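## Task

Take the 96-well plate out of plate nest N1 and set it inside the blue bin marked GENERAL, one of three look-alike bins. At the end all three bins must be standing upright, and the plate must stay in the bin without the robot holding it. Release the plate and pull the gripper away.

## Robot and tools

Robot: one arm (yam_ultra) with six revolute joints (waist, shoulder, elbow, wrist pitch, wrist yaw, wrist roll) and a parallel two-finger gripper, both fingers driven by a single number. The fingers point along the gripper's +z axis and close along its y axis. The reported hand point (end_effector_position, link pinch) lies between the finger pads, roughly 1 cm short of the tips. A wrist camera rides on the gripper.

Frames: the state line reports the hand in the scene frame. Its origin is on the table surface under the arm's base, +z is up, and +y is to the left when facing along +x. Position is in metres, orientation is a quaternion in w,x,y,z order. The base may be slightly tilted, and the printed position gets less accurate far from the base.

The motion row: every command that moves the arm is a single list of 7 numbers, each from -1 to 1: dx, dy, dz, rx, ry, rz, opening. The first six are an offset, not a pose. They are expressed in the gripper's own axes and counted from the gripper pose shown in the latest result that reports it (if no result in the scene has shown it yet, or for a second call in the same reply, from where the hand is when the action begins). Scale: 1.0 equals 0.6 m for dx, dy, dz and 180 degrees for the rotation; rx, ry, rz form one rotation vector. The seventh number is absolute: +1 fully open (0.094 m gap), -1 closed. All zeros do not mean hold still; they pull the hand back to the reference pose. The arm tends to settle a centimetre or more below the aim, so to hold height aim slightly high again.

Tools:
- execute_actions: argument actions is an empty list (just report state, with pictures) or a list with one entry. An entry with rows holds 1 to 15 rows of the 7 numbers above, plus optional steps (5 to 15, default 15; each step is 1/30 s). Each row is used for one step and the final row repeats to fill the remaining steps; every row is measured from the same reference pose, not from the row before. An entry with only steps (up to 300) is a pause counted from the previous result. Optional pictures (true/false) requests camera images.
- move: target is one 7-number row as above; speed is the path's top speed in m/s, 0.002 to 0.5 (default 0.25), with rotation allowed up to twice that in rad/s. The hand follows a straight line lasting 0.5 to 10 s and does not slow for obstacles; it may lag, drift or overshoot the speed, mostly near full reach. The opening is applied as the move starts. Images are included.
- wait: seconds, 0 to 10; the robot gets nothing new meanwhile.
- zoom_image: camera is cam_high (504x504) or cam_wrist (616x616); region is [x0, y0, x1, y1] in that image's pixels from the top-left, at most 504 by 504.
- read_manual: optional section, only "licences"; returns legal text, moves nothing.
- finished_scene: scene is the number of the current scene; it closes that scene for good, reports whether the goal was met and loads the next task.

Timing: the simulation keeps running while the operator composes a reply. Each action's result is captured 5 steps before it finishes; those last steps play out afterwards. Per control step the commanded pose is clamped to within 70 mm and 16 degrees of the measured hand, so a distant target may need several calls; check the reported pose and send the remainder. The controller favours position over orientation if both cannot be met.

Reading results: the state line gives hand position and quaternion. Joint positions and Joint velocities list the six joints (rad, rad/s) then the finger gap (m, m/s). grip_measured is the finger opening on the command scale; to grip, command about 0.03 below it (less for a lighter hold). HELD marks steps where the clearance check stopped some or all of the row; a pose unreachable line means that check altered or blocked the command. Hand target shows where the controller is currently driving. The move: line states how the move ended (done, off_target, moving, held, fault) and which limits applied (paced = target clipped, held = some steps blocked, after which the arm may lunge), plus the remaining distance. Joint torque numbers carry offsets and noise. MOTOR HOT warns from 75 °C; OVER-TEMPERATURE FAULT or FAULT lines report a stop.

Cautions: never push or drop anything off the table; keep all three bins standing; approach contacts slowly, since faster moves and targets set deeper past a surface press harder. Avoid dropping, slamming or letting the plate slip; release it only once it is wholly inside the bin, then open and lift clear. Occasional tugs on the held plate or nudges to loose objects can occur. Long holding heats the motors, so don't linger with a load.

Each tool is called as name([rows], argument=value, ...), one row to a line, values as JSON.

## Session

execute_actions(actions=[])

Scene clock: 0.00 s of 8400.00 s.
end_effector_position=(+0.1826, -0.1704, +0.3780) grip_measured=+1.000 end_effector_quat_wxyz=(+0.389, +0.721, +0.556, +0.139)
Joint positions: [-1.912  1.016  0.653 -0.887 -1.06   0.468  0.094]
Joint velocities: [-0.012 -0.017 -0.017 -0.037 -0.007  0.037  0.   ]
Joint torques (N m, as the arm reports them, + toward a larger angle): no reading
Motor temperatures (°C, as the motors report them): [32 33 32 31 31 29]
Hand target: +0.184, -0.172, +0.384; +0.398, +0.713, +0.562, +0.133

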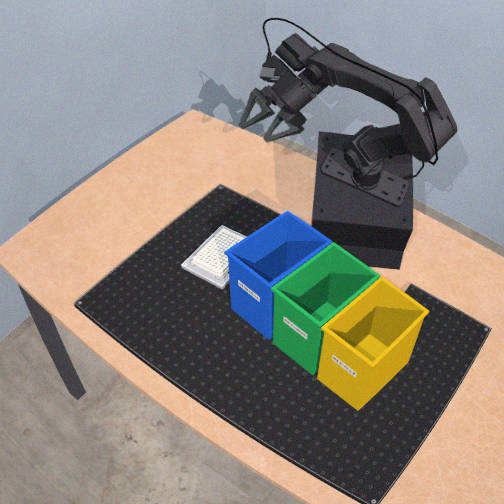

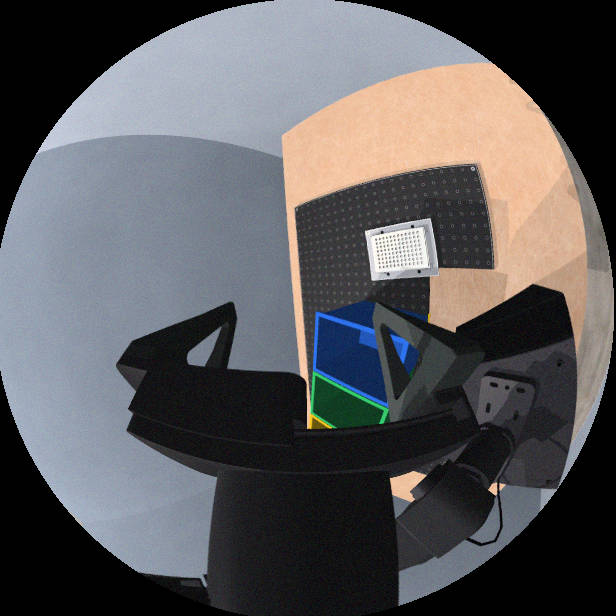

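zoom_image(camera="cam_wrist", region=[290, 200, 470, 430])

zoom_image(camera="cam_wrist", region=[350, 200, 450, 300])

zoom_image(camera="cam_high", region=[160, 180, 360, 380])

Region (290, 200, 470, 430) of cam_wrist's 616x616 image, scaled by 2.191, with more detail than that image has; it fills the left 394 columns of this view, and the rest is white.

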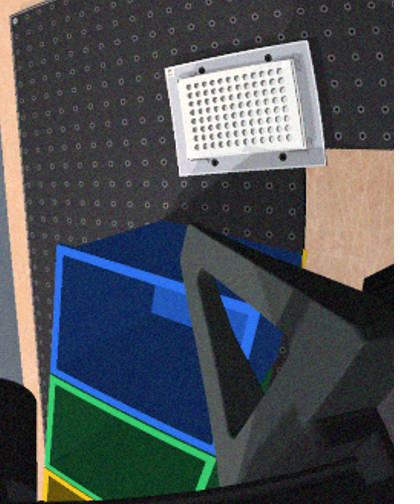

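Region (350, 200, 450, 300) of cam_wrist's 616x616 image, scaled by 5.040, with more detail than that image has.

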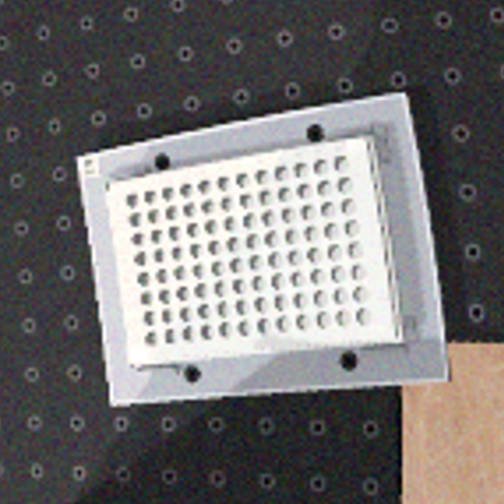

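Region (160, 180, 360, 380) of cam_high's 504x504 image, scaled by 2.520, with more detail than that image has.

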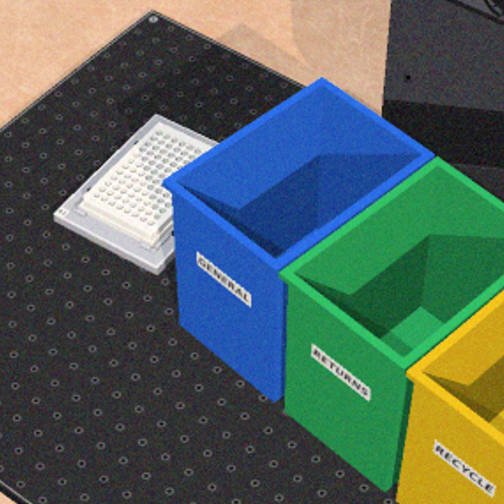

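move(target=[0.0587, -0.2935, 0.4267, 0.0934, 0.3003, -0.5663, 1.0], speed=0.4)

Scene clock: 4.70 s of 8400.00 s.
end_effector_position=(+0.2156, -0.2176, +0.0752) grip_measured=+1.000 end_effector_quat_wxyz=(-0.017, -0.025, +0.999, +0.017)
Joint positions: [-1.024  2.187  0.948 -0.294 -0.402 -0.892  0.094]
Joint velocities: [-0.017 -0.002 -0.017 -0.007  0.022 -0.037  0.   ]
Joint torques (N m, as the arm reports them, + toward a larger angle): [-3.66 -7.15  5.19  0.51  0.05 -0.04]
Motor temperatures (°C, as the motors report them): [32 33 32 31 31 29]
Hand target: +0.225, -0.229, +0.075; -0.008, -0.036, +0.999, +0.003
Off the commanded pose: 0.022 m, 3 deg.
Kept back: nothing.
move: off_target

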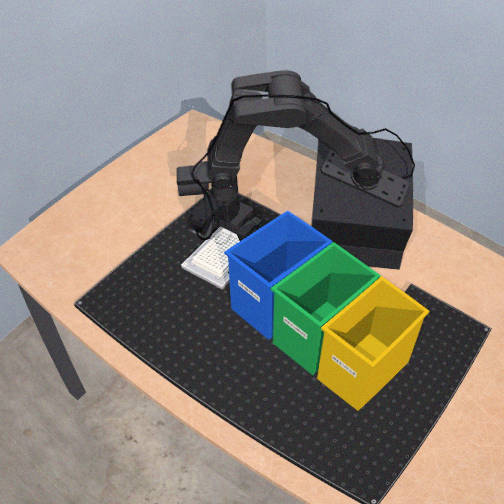

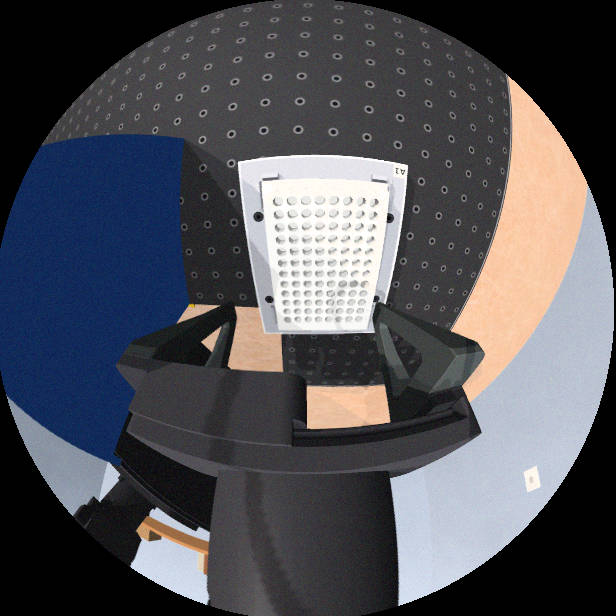

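zoom_image(camera="cam_wrist", region=[220, 150, 420, 350])

Region (220, 150, 420, 350) of cam_wrist's 616x616 image, scaled by 2.520, with more detail than that image has.

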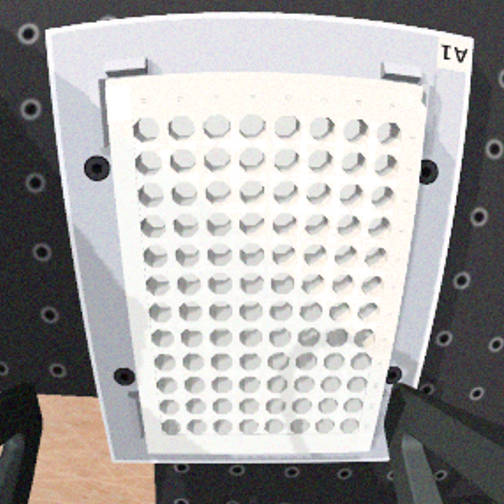

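move(target=[-0.037, -0.0325, 0.02, 0.0144, -0.0137, -0.012, 1.0], speed=0.08)

Scene clock: 6.57 s of 8400.00 s.
end_effector_position=(+0.2275, -0.2265, +0.0632) grip_measured=+1.000 end_effector_quat_wxyz=(-0.007, -0.040, +0.999, +0.006)
Joint positions: [-1.002  2.234  0.981 -0.238 -0.401 -0.885  0.094]
Joint velocities: [-0.007  0.012 -0.007 -0.007  0.007 -0.007  0.   ]
Joint torques (N m, as the arm reports them, + toward a larger angle): [-3.42 -7.29  5.04  0.56 -0.03  0.07]
Motor temperatures (°C, as the motors report them): [32 33 33 31 31 29]
Hand target: +0.238, -0.235, +0.062; +0.005, -0.045, +0.999, -0.004
Off the commanded pose: 0.014 m, 2 deg.
Kept back: nothing.
move: off_target

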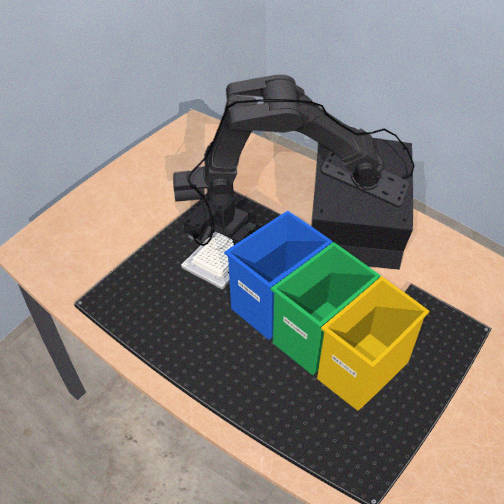

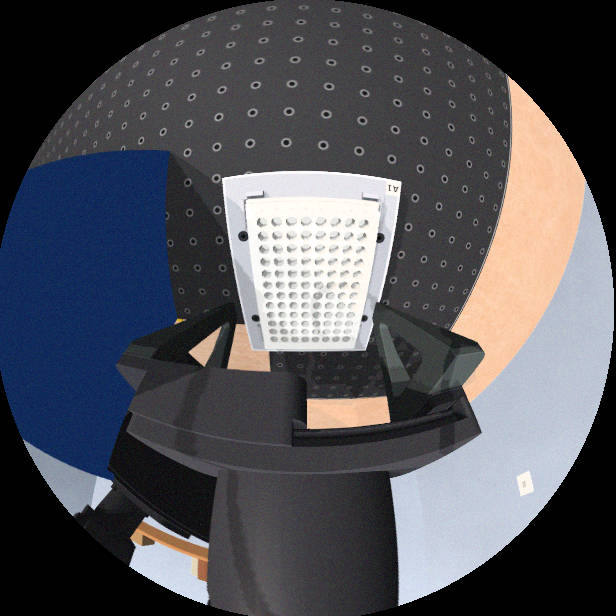

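move(target=[-0.025, -0.024, 0.0095, 0.0102, -0.0121, -0.003, 1.0], speed=0.06)

zoom_image(camera="cam_wrist", region=[215, 180, 395, 360])

Scene clock: 7.73 s of 8400.00 s.
end_effector_position=(+0.2278, -0.2271, +0.0571) grip_measured=+1.000 end_effector_quat_wxyz=(-0.005, -0.038, +0.999, +0.004)
Joint positions: [-0.996  2.253  0.981 -0.21  -0.401 -0.873  0.094]
Joint velocities: [-0.002 -0.002  0.002 -0.007 -0.007 -0.007  0.   ]
Joint torques (N m, as the arm reports them, + toward a larger angle): [-3.47 -7.55  5.68  0.55 -0.08  0.06]
Motor temperatures (°C, as the motors report them): [32 33 33 31 31 29]
Hand target: +0.243, -0.239, +0.058; +0.013, -0.045, +0.999, -0.009
Off the commanded pose: 0.020 m, 3 deg.
Kept back: nothing.
move: off_target

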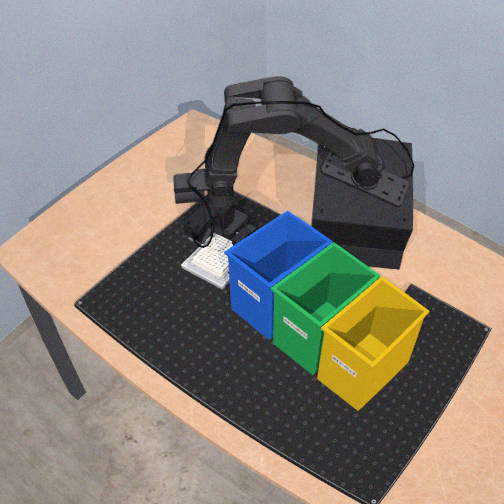

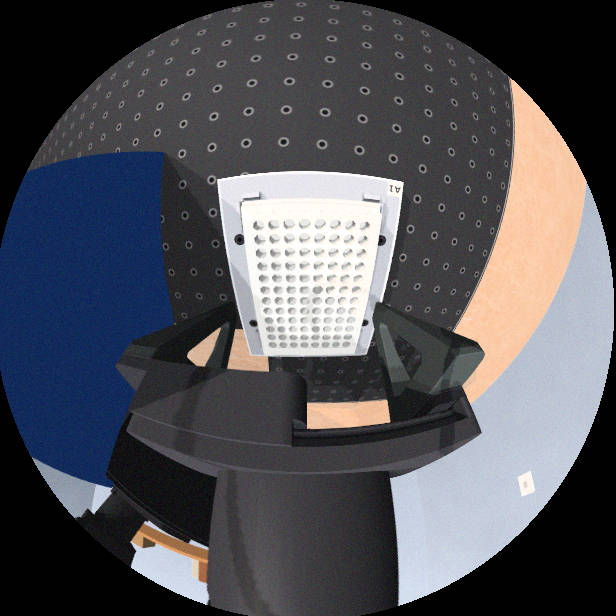

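Region (215, 180, 395, 360) of cam_wrist's 616x616 image, scaled by 2.800, with more detail than that image has.

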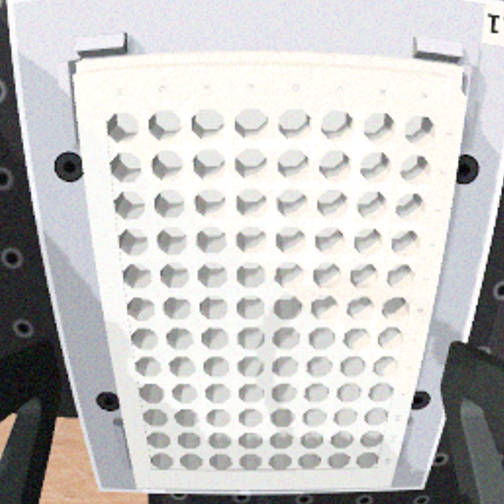

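execute_actions([
  {"rows": [[-0.028, -0.0265, -0.002, 0.0083, -0.0115, -0.004, 1.0]], "steps": 15},
], pictures=true)

Scene clock: 8.43 s of 8400.00 s.
end_effector_position=(+0.2374, -0.2355, +0.0592) grip_measured=+1.000 end_effector_quat_wxyz=(+0.003, -0.043, +0.999, -0.005)
Joint positions: [-0.996  2.256  1.01  -0.209 -0.401 -0.872  0.094]
Joint velocities: [-0.002 -0.007 -0.012 -0.007 -0.066 -0.022  0.   ]
Joint torques (N m, as the arm reports them, + toward a larger angle): [-3.67 -7.52  4.87  0.48 -0.11  0.05]
Motor temperatures (°C, as the motors report them): [32 33 33 31 31 29]
Steps of this call (steps 1 to 11: nothing new was sent; steps 12 to 21: the first 10 steps of this action). Readings (end_effector_position):
12: (+0.2290, -0.2282, +0.0574)
13: (+0.2303, -0.2294, +0.0574)
15: (+0.2342, -0.2328, +0.0583)
19: (+0.2374, -0.2355, +0.0592)
21: the state above

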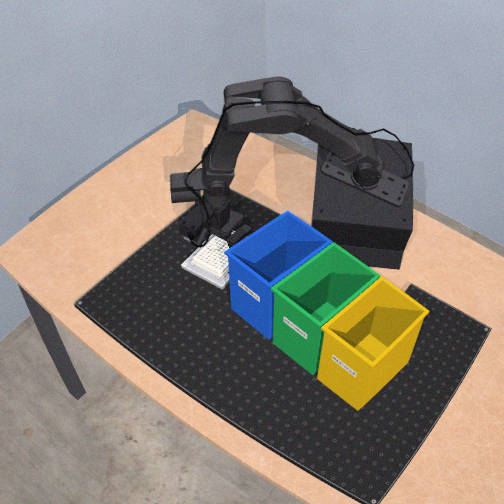

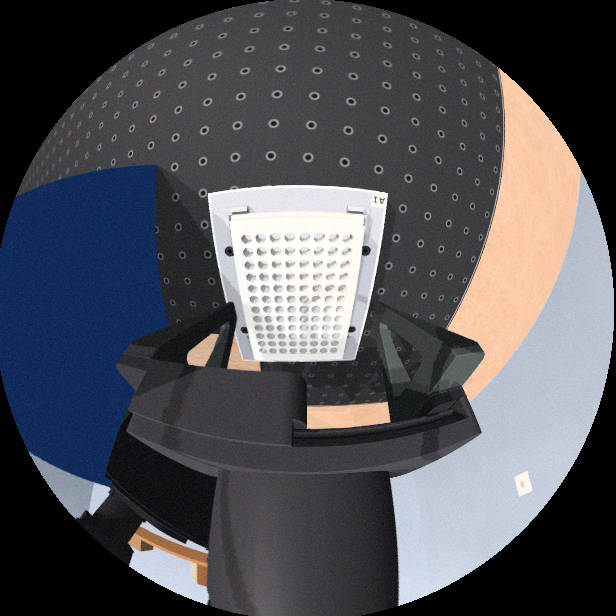

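execute_actions([
  {"rows": [[0.002, 0.006, 0.008, -0.003, 0.002, 0.002, 1.0],[0.003, 0.008, 0.011, -0.004, 0.0025, 0.0025, 1.0],[0.0043, 0.0107, 0.0148, -0.0045, 0.003, 0.0025, 1.0]], "steps": 15},
], pictures=true)

Scene clock: 9.53 s of 8400.00 s.
end_effector_position=(+0.2399, -0.2316, +0.0574) grip_measured=+1.000 end_effector_quat_wxyz=(+0.002, -0.045, +0.999, -0.003)
Joint positions: [-0.981  2.256  1.01  -0.209 -0.401 -0.863  0.094]
Joint velocities: [-0.032  0.007 -0.002 -0.051  0.022  0.022  0.   ]
Joint torques (N m, as the arm reports them, + toward a larger angle): [-3.6  -6.78  2.48  0.59  0.02  0.05]
Motor temperatures (°C, as the motors report them): [32 34 33 31 31 29]
Off your previous action's commanded pose: 0.010 m, 1 deg at its last step (step 5 of this call).
Steps of this call (steps 1 to 5: the last 5 steps of your previous action; steps 6 to 23: nothing new was sent; steps 24 to 33: the first 10 steps of this action). Readings (end_effector_position):
24: (+0.2375, -0.2354, +0.0592)
25: (+0.2377, -0.2351, +0.0590)
27: (+0.2386, -0.2337, +0.0584)
31: (+0.2399, -0.2316, +0.0574)
33: the state above

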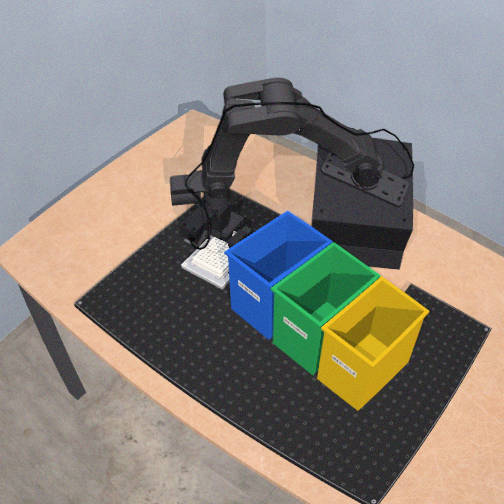

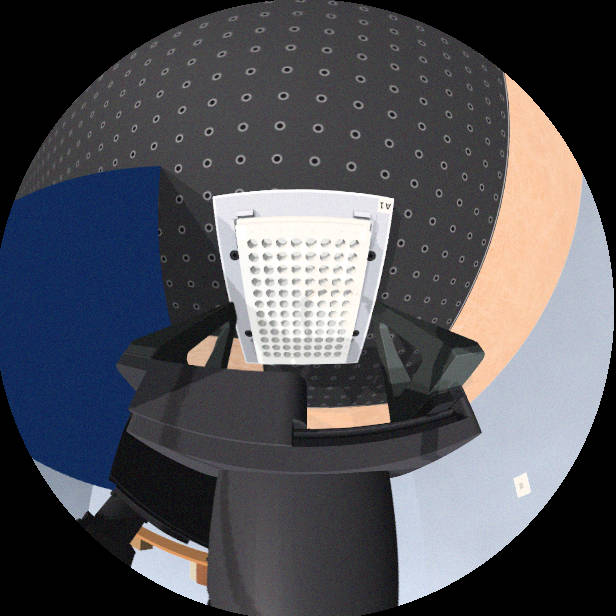

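move(target=[0.008, 0.0015, 0.044, 0, 0, 0.005, 1.0], speed=0.04)

zoom_image(camera="cam_wrist", region=[215, 200, 395, 380])

Scene clock: 10.73 s of 8400.00 s.
end_effector_position=(+0.2329, -0.2288, +0.0341) grip_measured=+1.000 end_effector_quat_wxyz=(-0.002, -0.037, +0.999, +0.003)
Joint positions: [-0.963  2.333  1.01  -0.14  -0.401 -0.832  0.094]
Joint velocities: [ 0.002  0.002  0.017  0.007 -0.037  0.037  0.   ]
Joint torques (N m, as the arm reports them, + toward a larger angle): [-3.52 -7.75  2.88  0.58  0.04  0.07]
Motor temperatures (°C, as the motors report them): [32 34 33 31 31 29]
Hand target: +0.235, -0.232, +0.031; +0.002, -0.037, +0.999, -0.002
Off your previous action's commanded pose: 0.009 m, 1 deg at its last step (step 5 of this call).
Off the commanded pose: 0.005 m, 1 deg.
Kept back: nothing.
move: done

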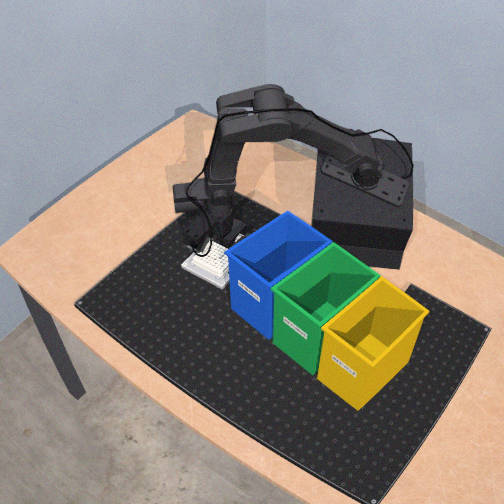

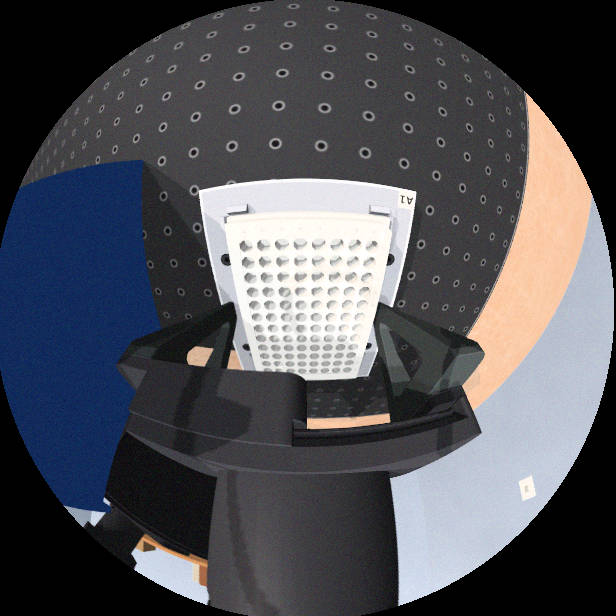

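Region (215, 200, 395, 380) of cam_wrist's 616x616 image, scaled by 2.800, with more detail than that image has.

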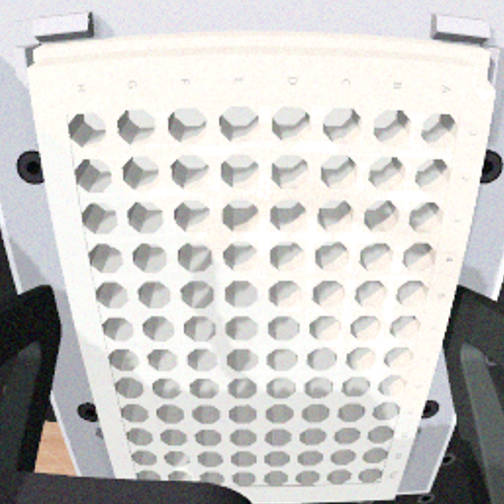

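execute_actions([
  {"rows": [[-0.002, -0.005, -0.001, 0.002, -0.002, 0, 0.93],[-0.002, -0.005, -0.001, 0.002, -0.002, 0, 0.89],[-0.002, -0.005, -0.001, 0.002, -0.002, 0, 0.86],[-0.002, -0.005, -0.001, 0.002, -0.002, 0, 0.83],[-0.002, -0.005, -0.001, 0.002, -0.002, 0, 0.80],[-0.002, -0.005, -0.001, 0.002, -0.002, 0, 0.78],[-0.002, -0.005, -0.001, 0.002, -0.002, 0, 0.76],[-0.002, -0.005, -0.001, 0.002, -0.002, 0, 0.735]], "steps": 15},
])

Scene clock: 11.37 s of 8400.00 s.
end_effector_position=(+0.2333, -0.2303, +0.0341) grip_measured=+0.758 end_effector_quat_wxyz=(-0.002, -0.038, +0.999, -0.000)
Joint positions: [-0.963  2.333  1.01  -0.134 -0.396 -0.831  0.083]
Joint velocities: [ 0.022 -0.002  0.012 -0.007 -0.007 -0.007 -0.   ]
Joint torques (N m, as the arm reports them, + toward a larger angle): [-4.08 -8.54  2.96  0.4  -0.05  0.  ]
Motor temperatures (°C, as the motors report them): [32 34 33 31 31 29]
Steps of this call (steps 1 to 9: nothing new was sent; steps 10 to 19: the first 10 steps of this action). Readings (end_effector_position):
10: (+0.2334, -0.2293, +0.0341)
11: (+0.2334, -0.2293, +0.0341)
13: (+0.2333, -0.2299, +0.0341)
17: (+0.2333, -0.2302, +0.0341)
19: the state above

move(target=[0, 0, -0.05, 0, 0, 0, 0.72], speed=0.06)

Scene clock: 12.57 s of 8400.00 s.
end_effector_position=(+0.2378, -0.2302, +0.0547) grip_measured=+0.758 end_effector_quat_wxyz=(-0.004, -0.045, +0.999, -0.002)
Joint positions: [-0.976  2.264  1.01  -0.21  -0.393 -0.86   0.083]
Joint velocities: [ 0.012  0.007 -0.002 -0.037 -0.037 -0.007  0.   ]
Joint torques (N m, as the arm reports them, + toward a larger angle): [ -5.41 -10.89   1.63   0.22  -0.06  -0.05]
Motor temperatures (°C, as the motors report them): [32 34 33 31 31 29]
Hand target: +0.234, -0.230, +0.063; -0.001, -0.037, +0.999, -0.000
Off your previous action's commanded pose: 0.002 m, 0 deg at its last step (step 5 of this call).
Off the commanded pose: 0.010 m, 1 deg.
Kept back: nothing.
move: done

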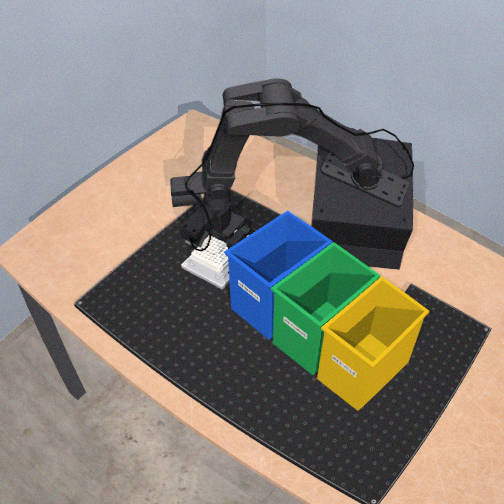

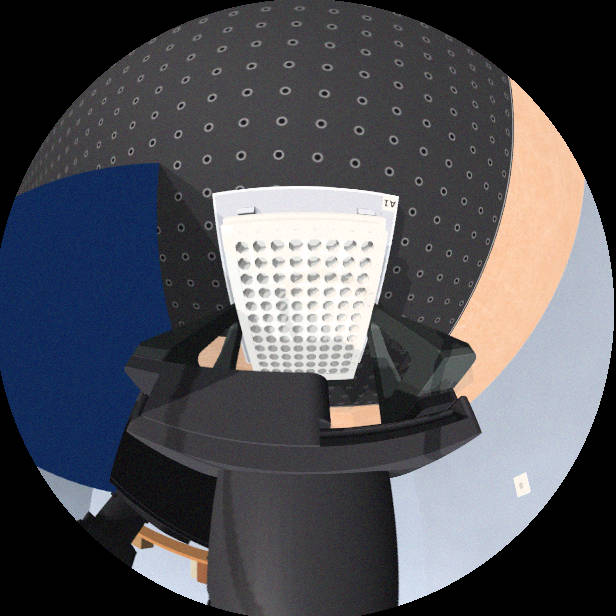

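move(target=[-0.022, 0.047, -0.3425, 0.003, -0.008, 0.073, 0.72], speed=0.25)

Scene clock: 14.43 s of 8400.00 s.
end_effector_position=(+0.2461, -0.1920, +0.2448) grip_measured=+0.758 end_effector_quat_wxyz=(-0.005, +0.067, +0.998, +0.003)
Joint positions: [-1.129  1.701  1.105 -0.941 -0.408 -0.805  0.083]
Joint velocities: [-0.002  0.007 -0.007  0.037 -0.037 -0.022 -0.001]
Joint torques (N m, as the arm reports them, + toward a larger angle): [-4.49 -7.74  7.35  0.19 -0.14  0.  ]
Motor temperatures (°C, as the motors report them): [32 34 33 31 31 29]
Hand target: +0.252, -0.197, +0.258; +0.011, +0.070, +0.997, -0.007
Off the commanded pose: 0.018 m, 2 deg.
Kept back: nothing.
move: off_target

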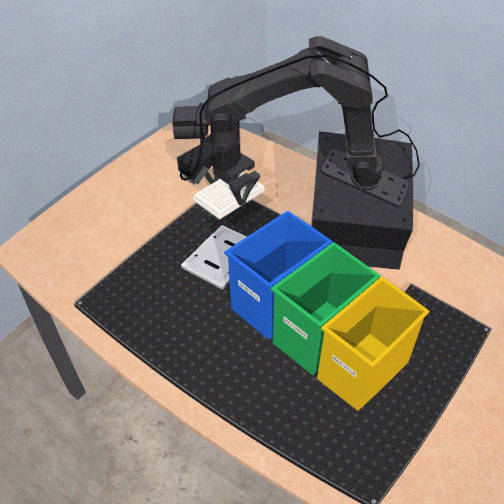

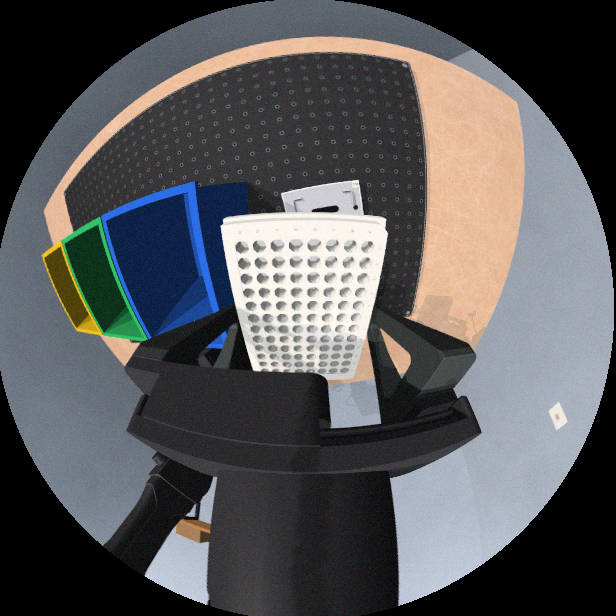

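move(target=[-0.0015, 0.2625, 0.016, 0.002, -0.003, 0.002, 0.72], speed=0.2)

zoom_image(camera="cam_wrist", region=[185, 140, 435, 390])

Scene clock: 16.13 s of 8400.00 s.
end_effector_position=(+0.2620, -0.0369, +0.2302) grip_measured=+0.758 end_effector_quat_wxyz=(-0.022, +0.075, +0.997, +0.007)
Joint positions: [-0.604  1.304  0.835 -0.897 -0.333 -0.243  0.083]
Joint velocities: [-0.007 -0.002 -0.002 -0.022 -0.007  0.051 -0.   ]
Joint torques (N m, as the arm reports them, + toward a larger angle): [-0.63 -7.16  4.15  0.53  0.12  0.07]
Motor temperatures (°C, as the motors report them): [32 34 33 31 31 29]
Hand target: +0.265, -0.037, +0.233; -0.007, +0.070, +0.998, -0.001
Off the commanded pose: 0.008 m, 3 deg.
Kept back: nothing.
move: off_target

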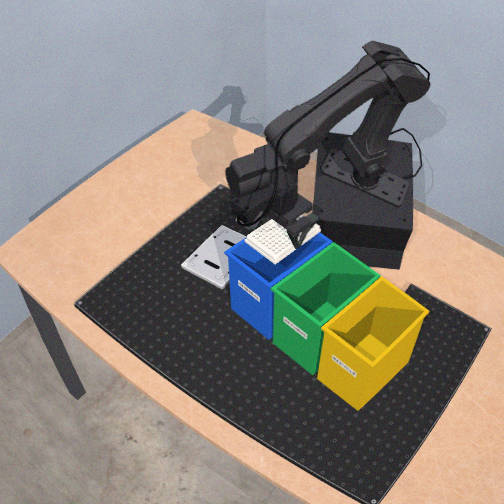

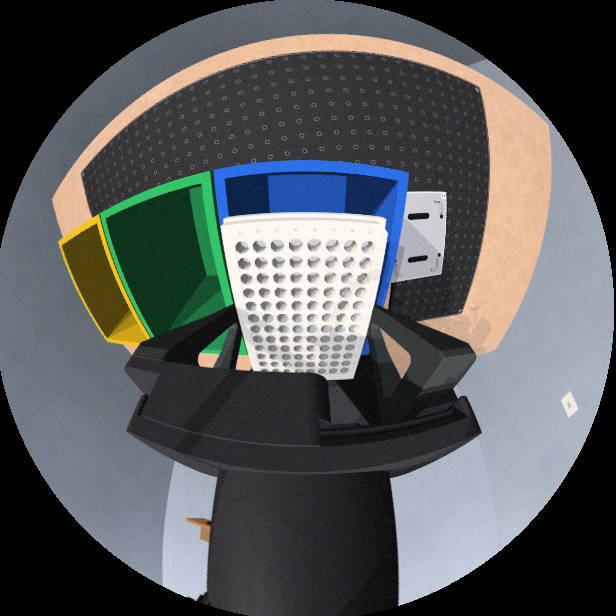

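Region (185, 140, 435, 390) of cam_wrist's 616x616 image, scaled by 2.016, with more detail than that image has.

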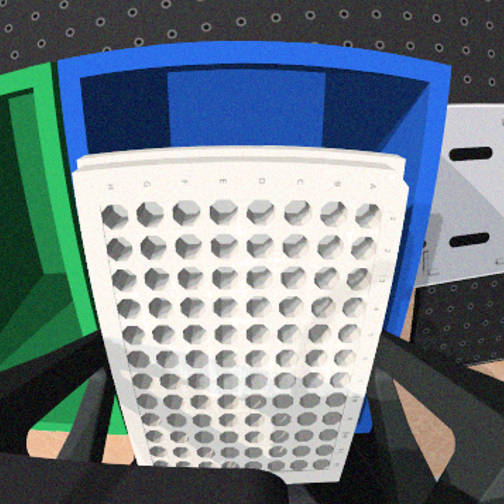

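move(target=[-0.008, -0.008, 0.100, 0.0034, -0.0175, 0, 0.72], speed=0.07)

zoom_image(camera="cam_wrist", region=[145, 130, 465, 420])

Scene clock: 18.10 s of 8400.00 s.
end_effector_position=(+0.2649, -0.0419, +0.1755) grip_measured=+0.758 end_effector_quat_wxyz=(+0.007, +0.074, +0.997, +0.002)
Joint positions: [-0.544  1.401  0.678 -0.563 -0.325 -0.163  0.083]
Joint velocities: [ 0.007 -0.002 -0.002  0.037 -0.037 -0.007  0.   ]
Joint torques (N m, as the arm reports them, + toward a larger angle): [-0.79 -4.17  3.59  0.69  0.09  0.05]
Motor temperatures (°C, as the motors report them): [32 34 33 31 31 29]
Hand target: +0.263, -0.042, +0.171; +0.004, +0.074, +0.997, -0.001
Off the commanded pose: 0.006 m, 0 deg.
Kept back: nothing.
move: done

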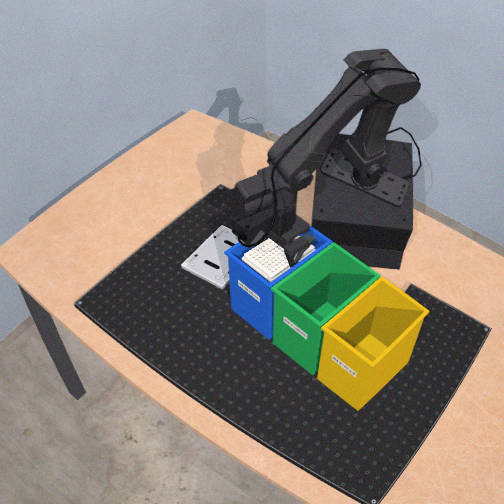

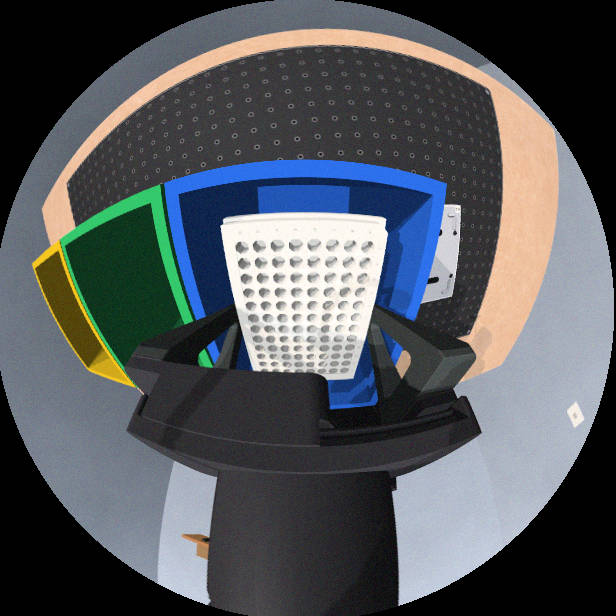

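Region (145, 130, 465, 420) of cam_wrist's 616x616 image, scaled by 1.575, with more detail than that image has; it fills the top 457 rows of this view, and the rest is white.

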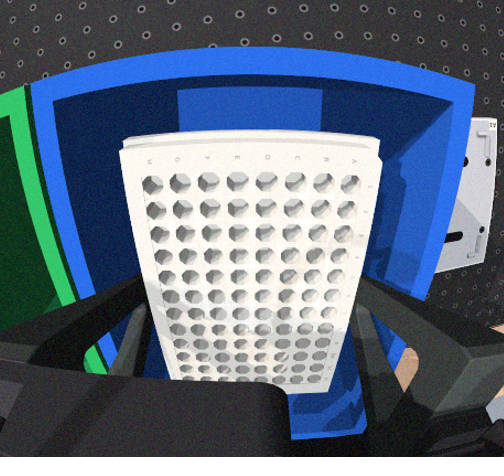

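execute_actions([
  {"rows": [[0, 0, 0.010, 0, 0.002, 0, 0.72],[0, 0, 0.013, 0, 0.002, 0, 0.72],[0, 0, 0.016, 0, 0.002, 0, 0.72]], "steps": 14},
])

Scene clock: 18.67 s of 8400.00 s.
end_effector_position=(+0.2645, -0.0415, +0.1703) grip_measured=+0.758 end_effector_quat_wxyz=(+0.002, +0.074, +0.997, +0.004)
Joint positions: [-0.536  1.424  0.678 -0.548 -0.324 -0.158  0.083]
Joint velocities: [-0.022 -0.007 -0.002 -0.022 -0.051 -0.037 -0.   ]
Joint torques (N m, as the arm reports them, + toward a larger angle): [-0.85 -4.37  3.78  0.66  0.06  0.05]
Motor temperatures (°C, as the motors report them): [32 34 33 31 31 29]
Steps of this call (steps 1 to 8: nothing new was sent; steps 9 to 17: the first 9 steps of this action). Readings (end_effector_position):
9: (+0.2651, -0.0420, +0.1755)
10: (+0.2650, -0.0421, +0.1751)
12: (+0.2651, -0.0419, +0.1730)
16: (+0.2643, -0.0414, +0.1703)
17: the state above

execute_actions([
  {"rows": [[0, 0, 0, 0, 0, 0, 0.9]], "steps": 15},
], pictures=true)

Scene clock: 19.17 s of 8400.00 s.
end_effector_position=(+0.2654, -0.0418, +0.1703) grip_measured=+0.898 end_effector_quat_wxyz=(+0.004, +0.074, +0.997, +0.004)
Joint positions: [-0.536  1.424  0.678 -0.544 -0.324 -0.158  0.089]
Joint velocities: [ 0.012  0.002 -0.012  0.037 -0.037  0.066 -0.001]
Joint torques (N m, as the arm reports them, + toward a larger angle): [-1.42 -5.22  4.42  0.38  0.01  0.  ]
Motor temperatures (°C, as the motors report them): [32 34 33 31 31 29]
Off your previous action's commanded pose: 0.004 m, 0 deg at its last step (step 5 of this call).
Steps of this call (steps 1 to 5: the last 5 steps of your previous action; steps 6 to 15: the first 10 steps of this action). Readings (end_effector_position):
6: (+0.2654, -0.0418, +0.1703)
7: (+0.2654, -0.0418, +0.1703)
9: (+0.2654, -0.0418, +0.1703)
13: (+0.2654, -0.0418, +0.1703)
15: the state above

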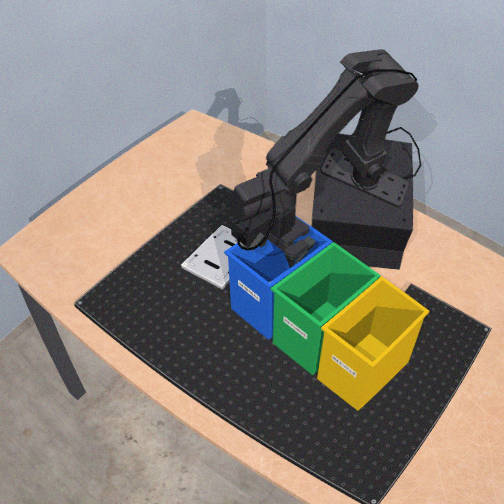

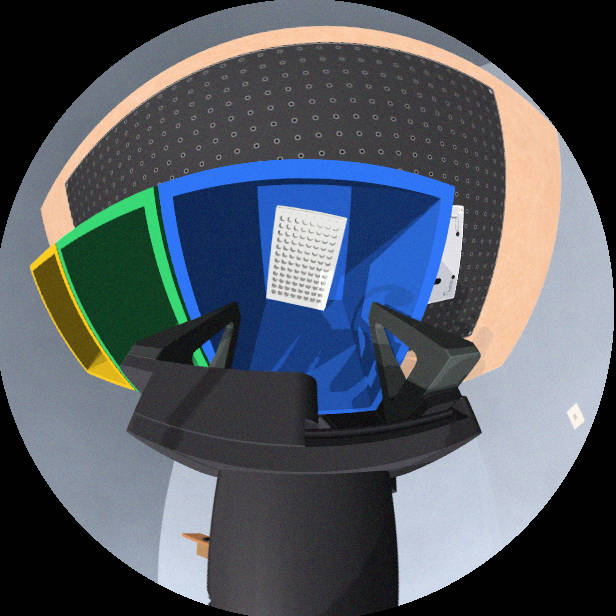

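move(target=[0, 0, -0.2, 0, 0, 0, 0.6], speed=0.2)

Scene clock: 20.73 s of 8400.00 s.
end_effector_position=(+0.2576, -0.0396, +0.2765) grip_measured=+0.602 end_effector_quat_wxyz=(-0.015, +0.077, +0.997, +0.009)
Joint positions: [-0.708  1.229  0.943 -1.106 -0.362 -0.343  0.075]
Joint velocities: [-0.007 -0.012 -0.007  0.051 -0.022 -0.051 -0.001]
Joint torques (N m, as the arm reports them, + toward a larger angle): [-2.63 -5.97  7.83  0.2  -0.12 -0.04]
Motor temperatures (°C, as the motors report them): [32 34 33 31 31 29]
Hand target: +0.266, -0.041, +0.289; +0.006, +0.074, +0.997, +0.004
Off your previous action's commanded pose: 0.001 m, 0 deg at its last step (step 5 of this call).
Off the commanded pose: 0.016 m, 2 deg.
Kept back: nothing.
move: off_target

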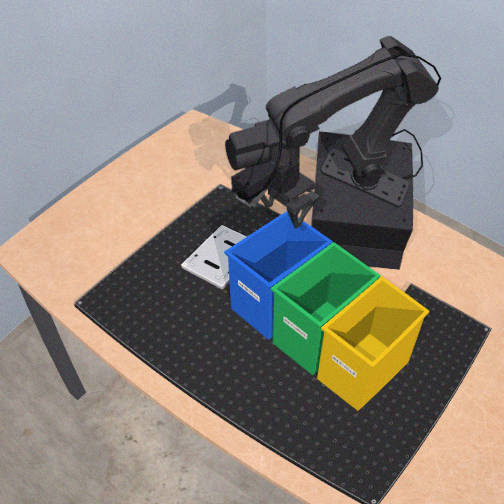

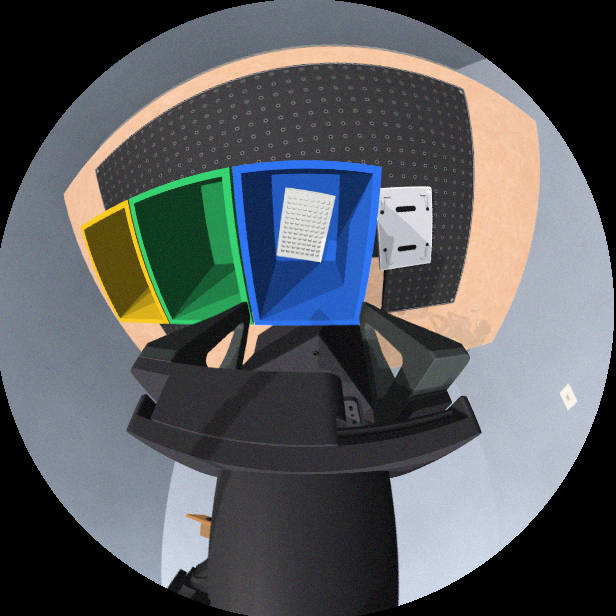

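The plate is resting at the bottom of the blue GENERAL bin, all three bins are upright, and the gripper is clear.

finished_scene(scene=2)

The scene is finished: the task was done.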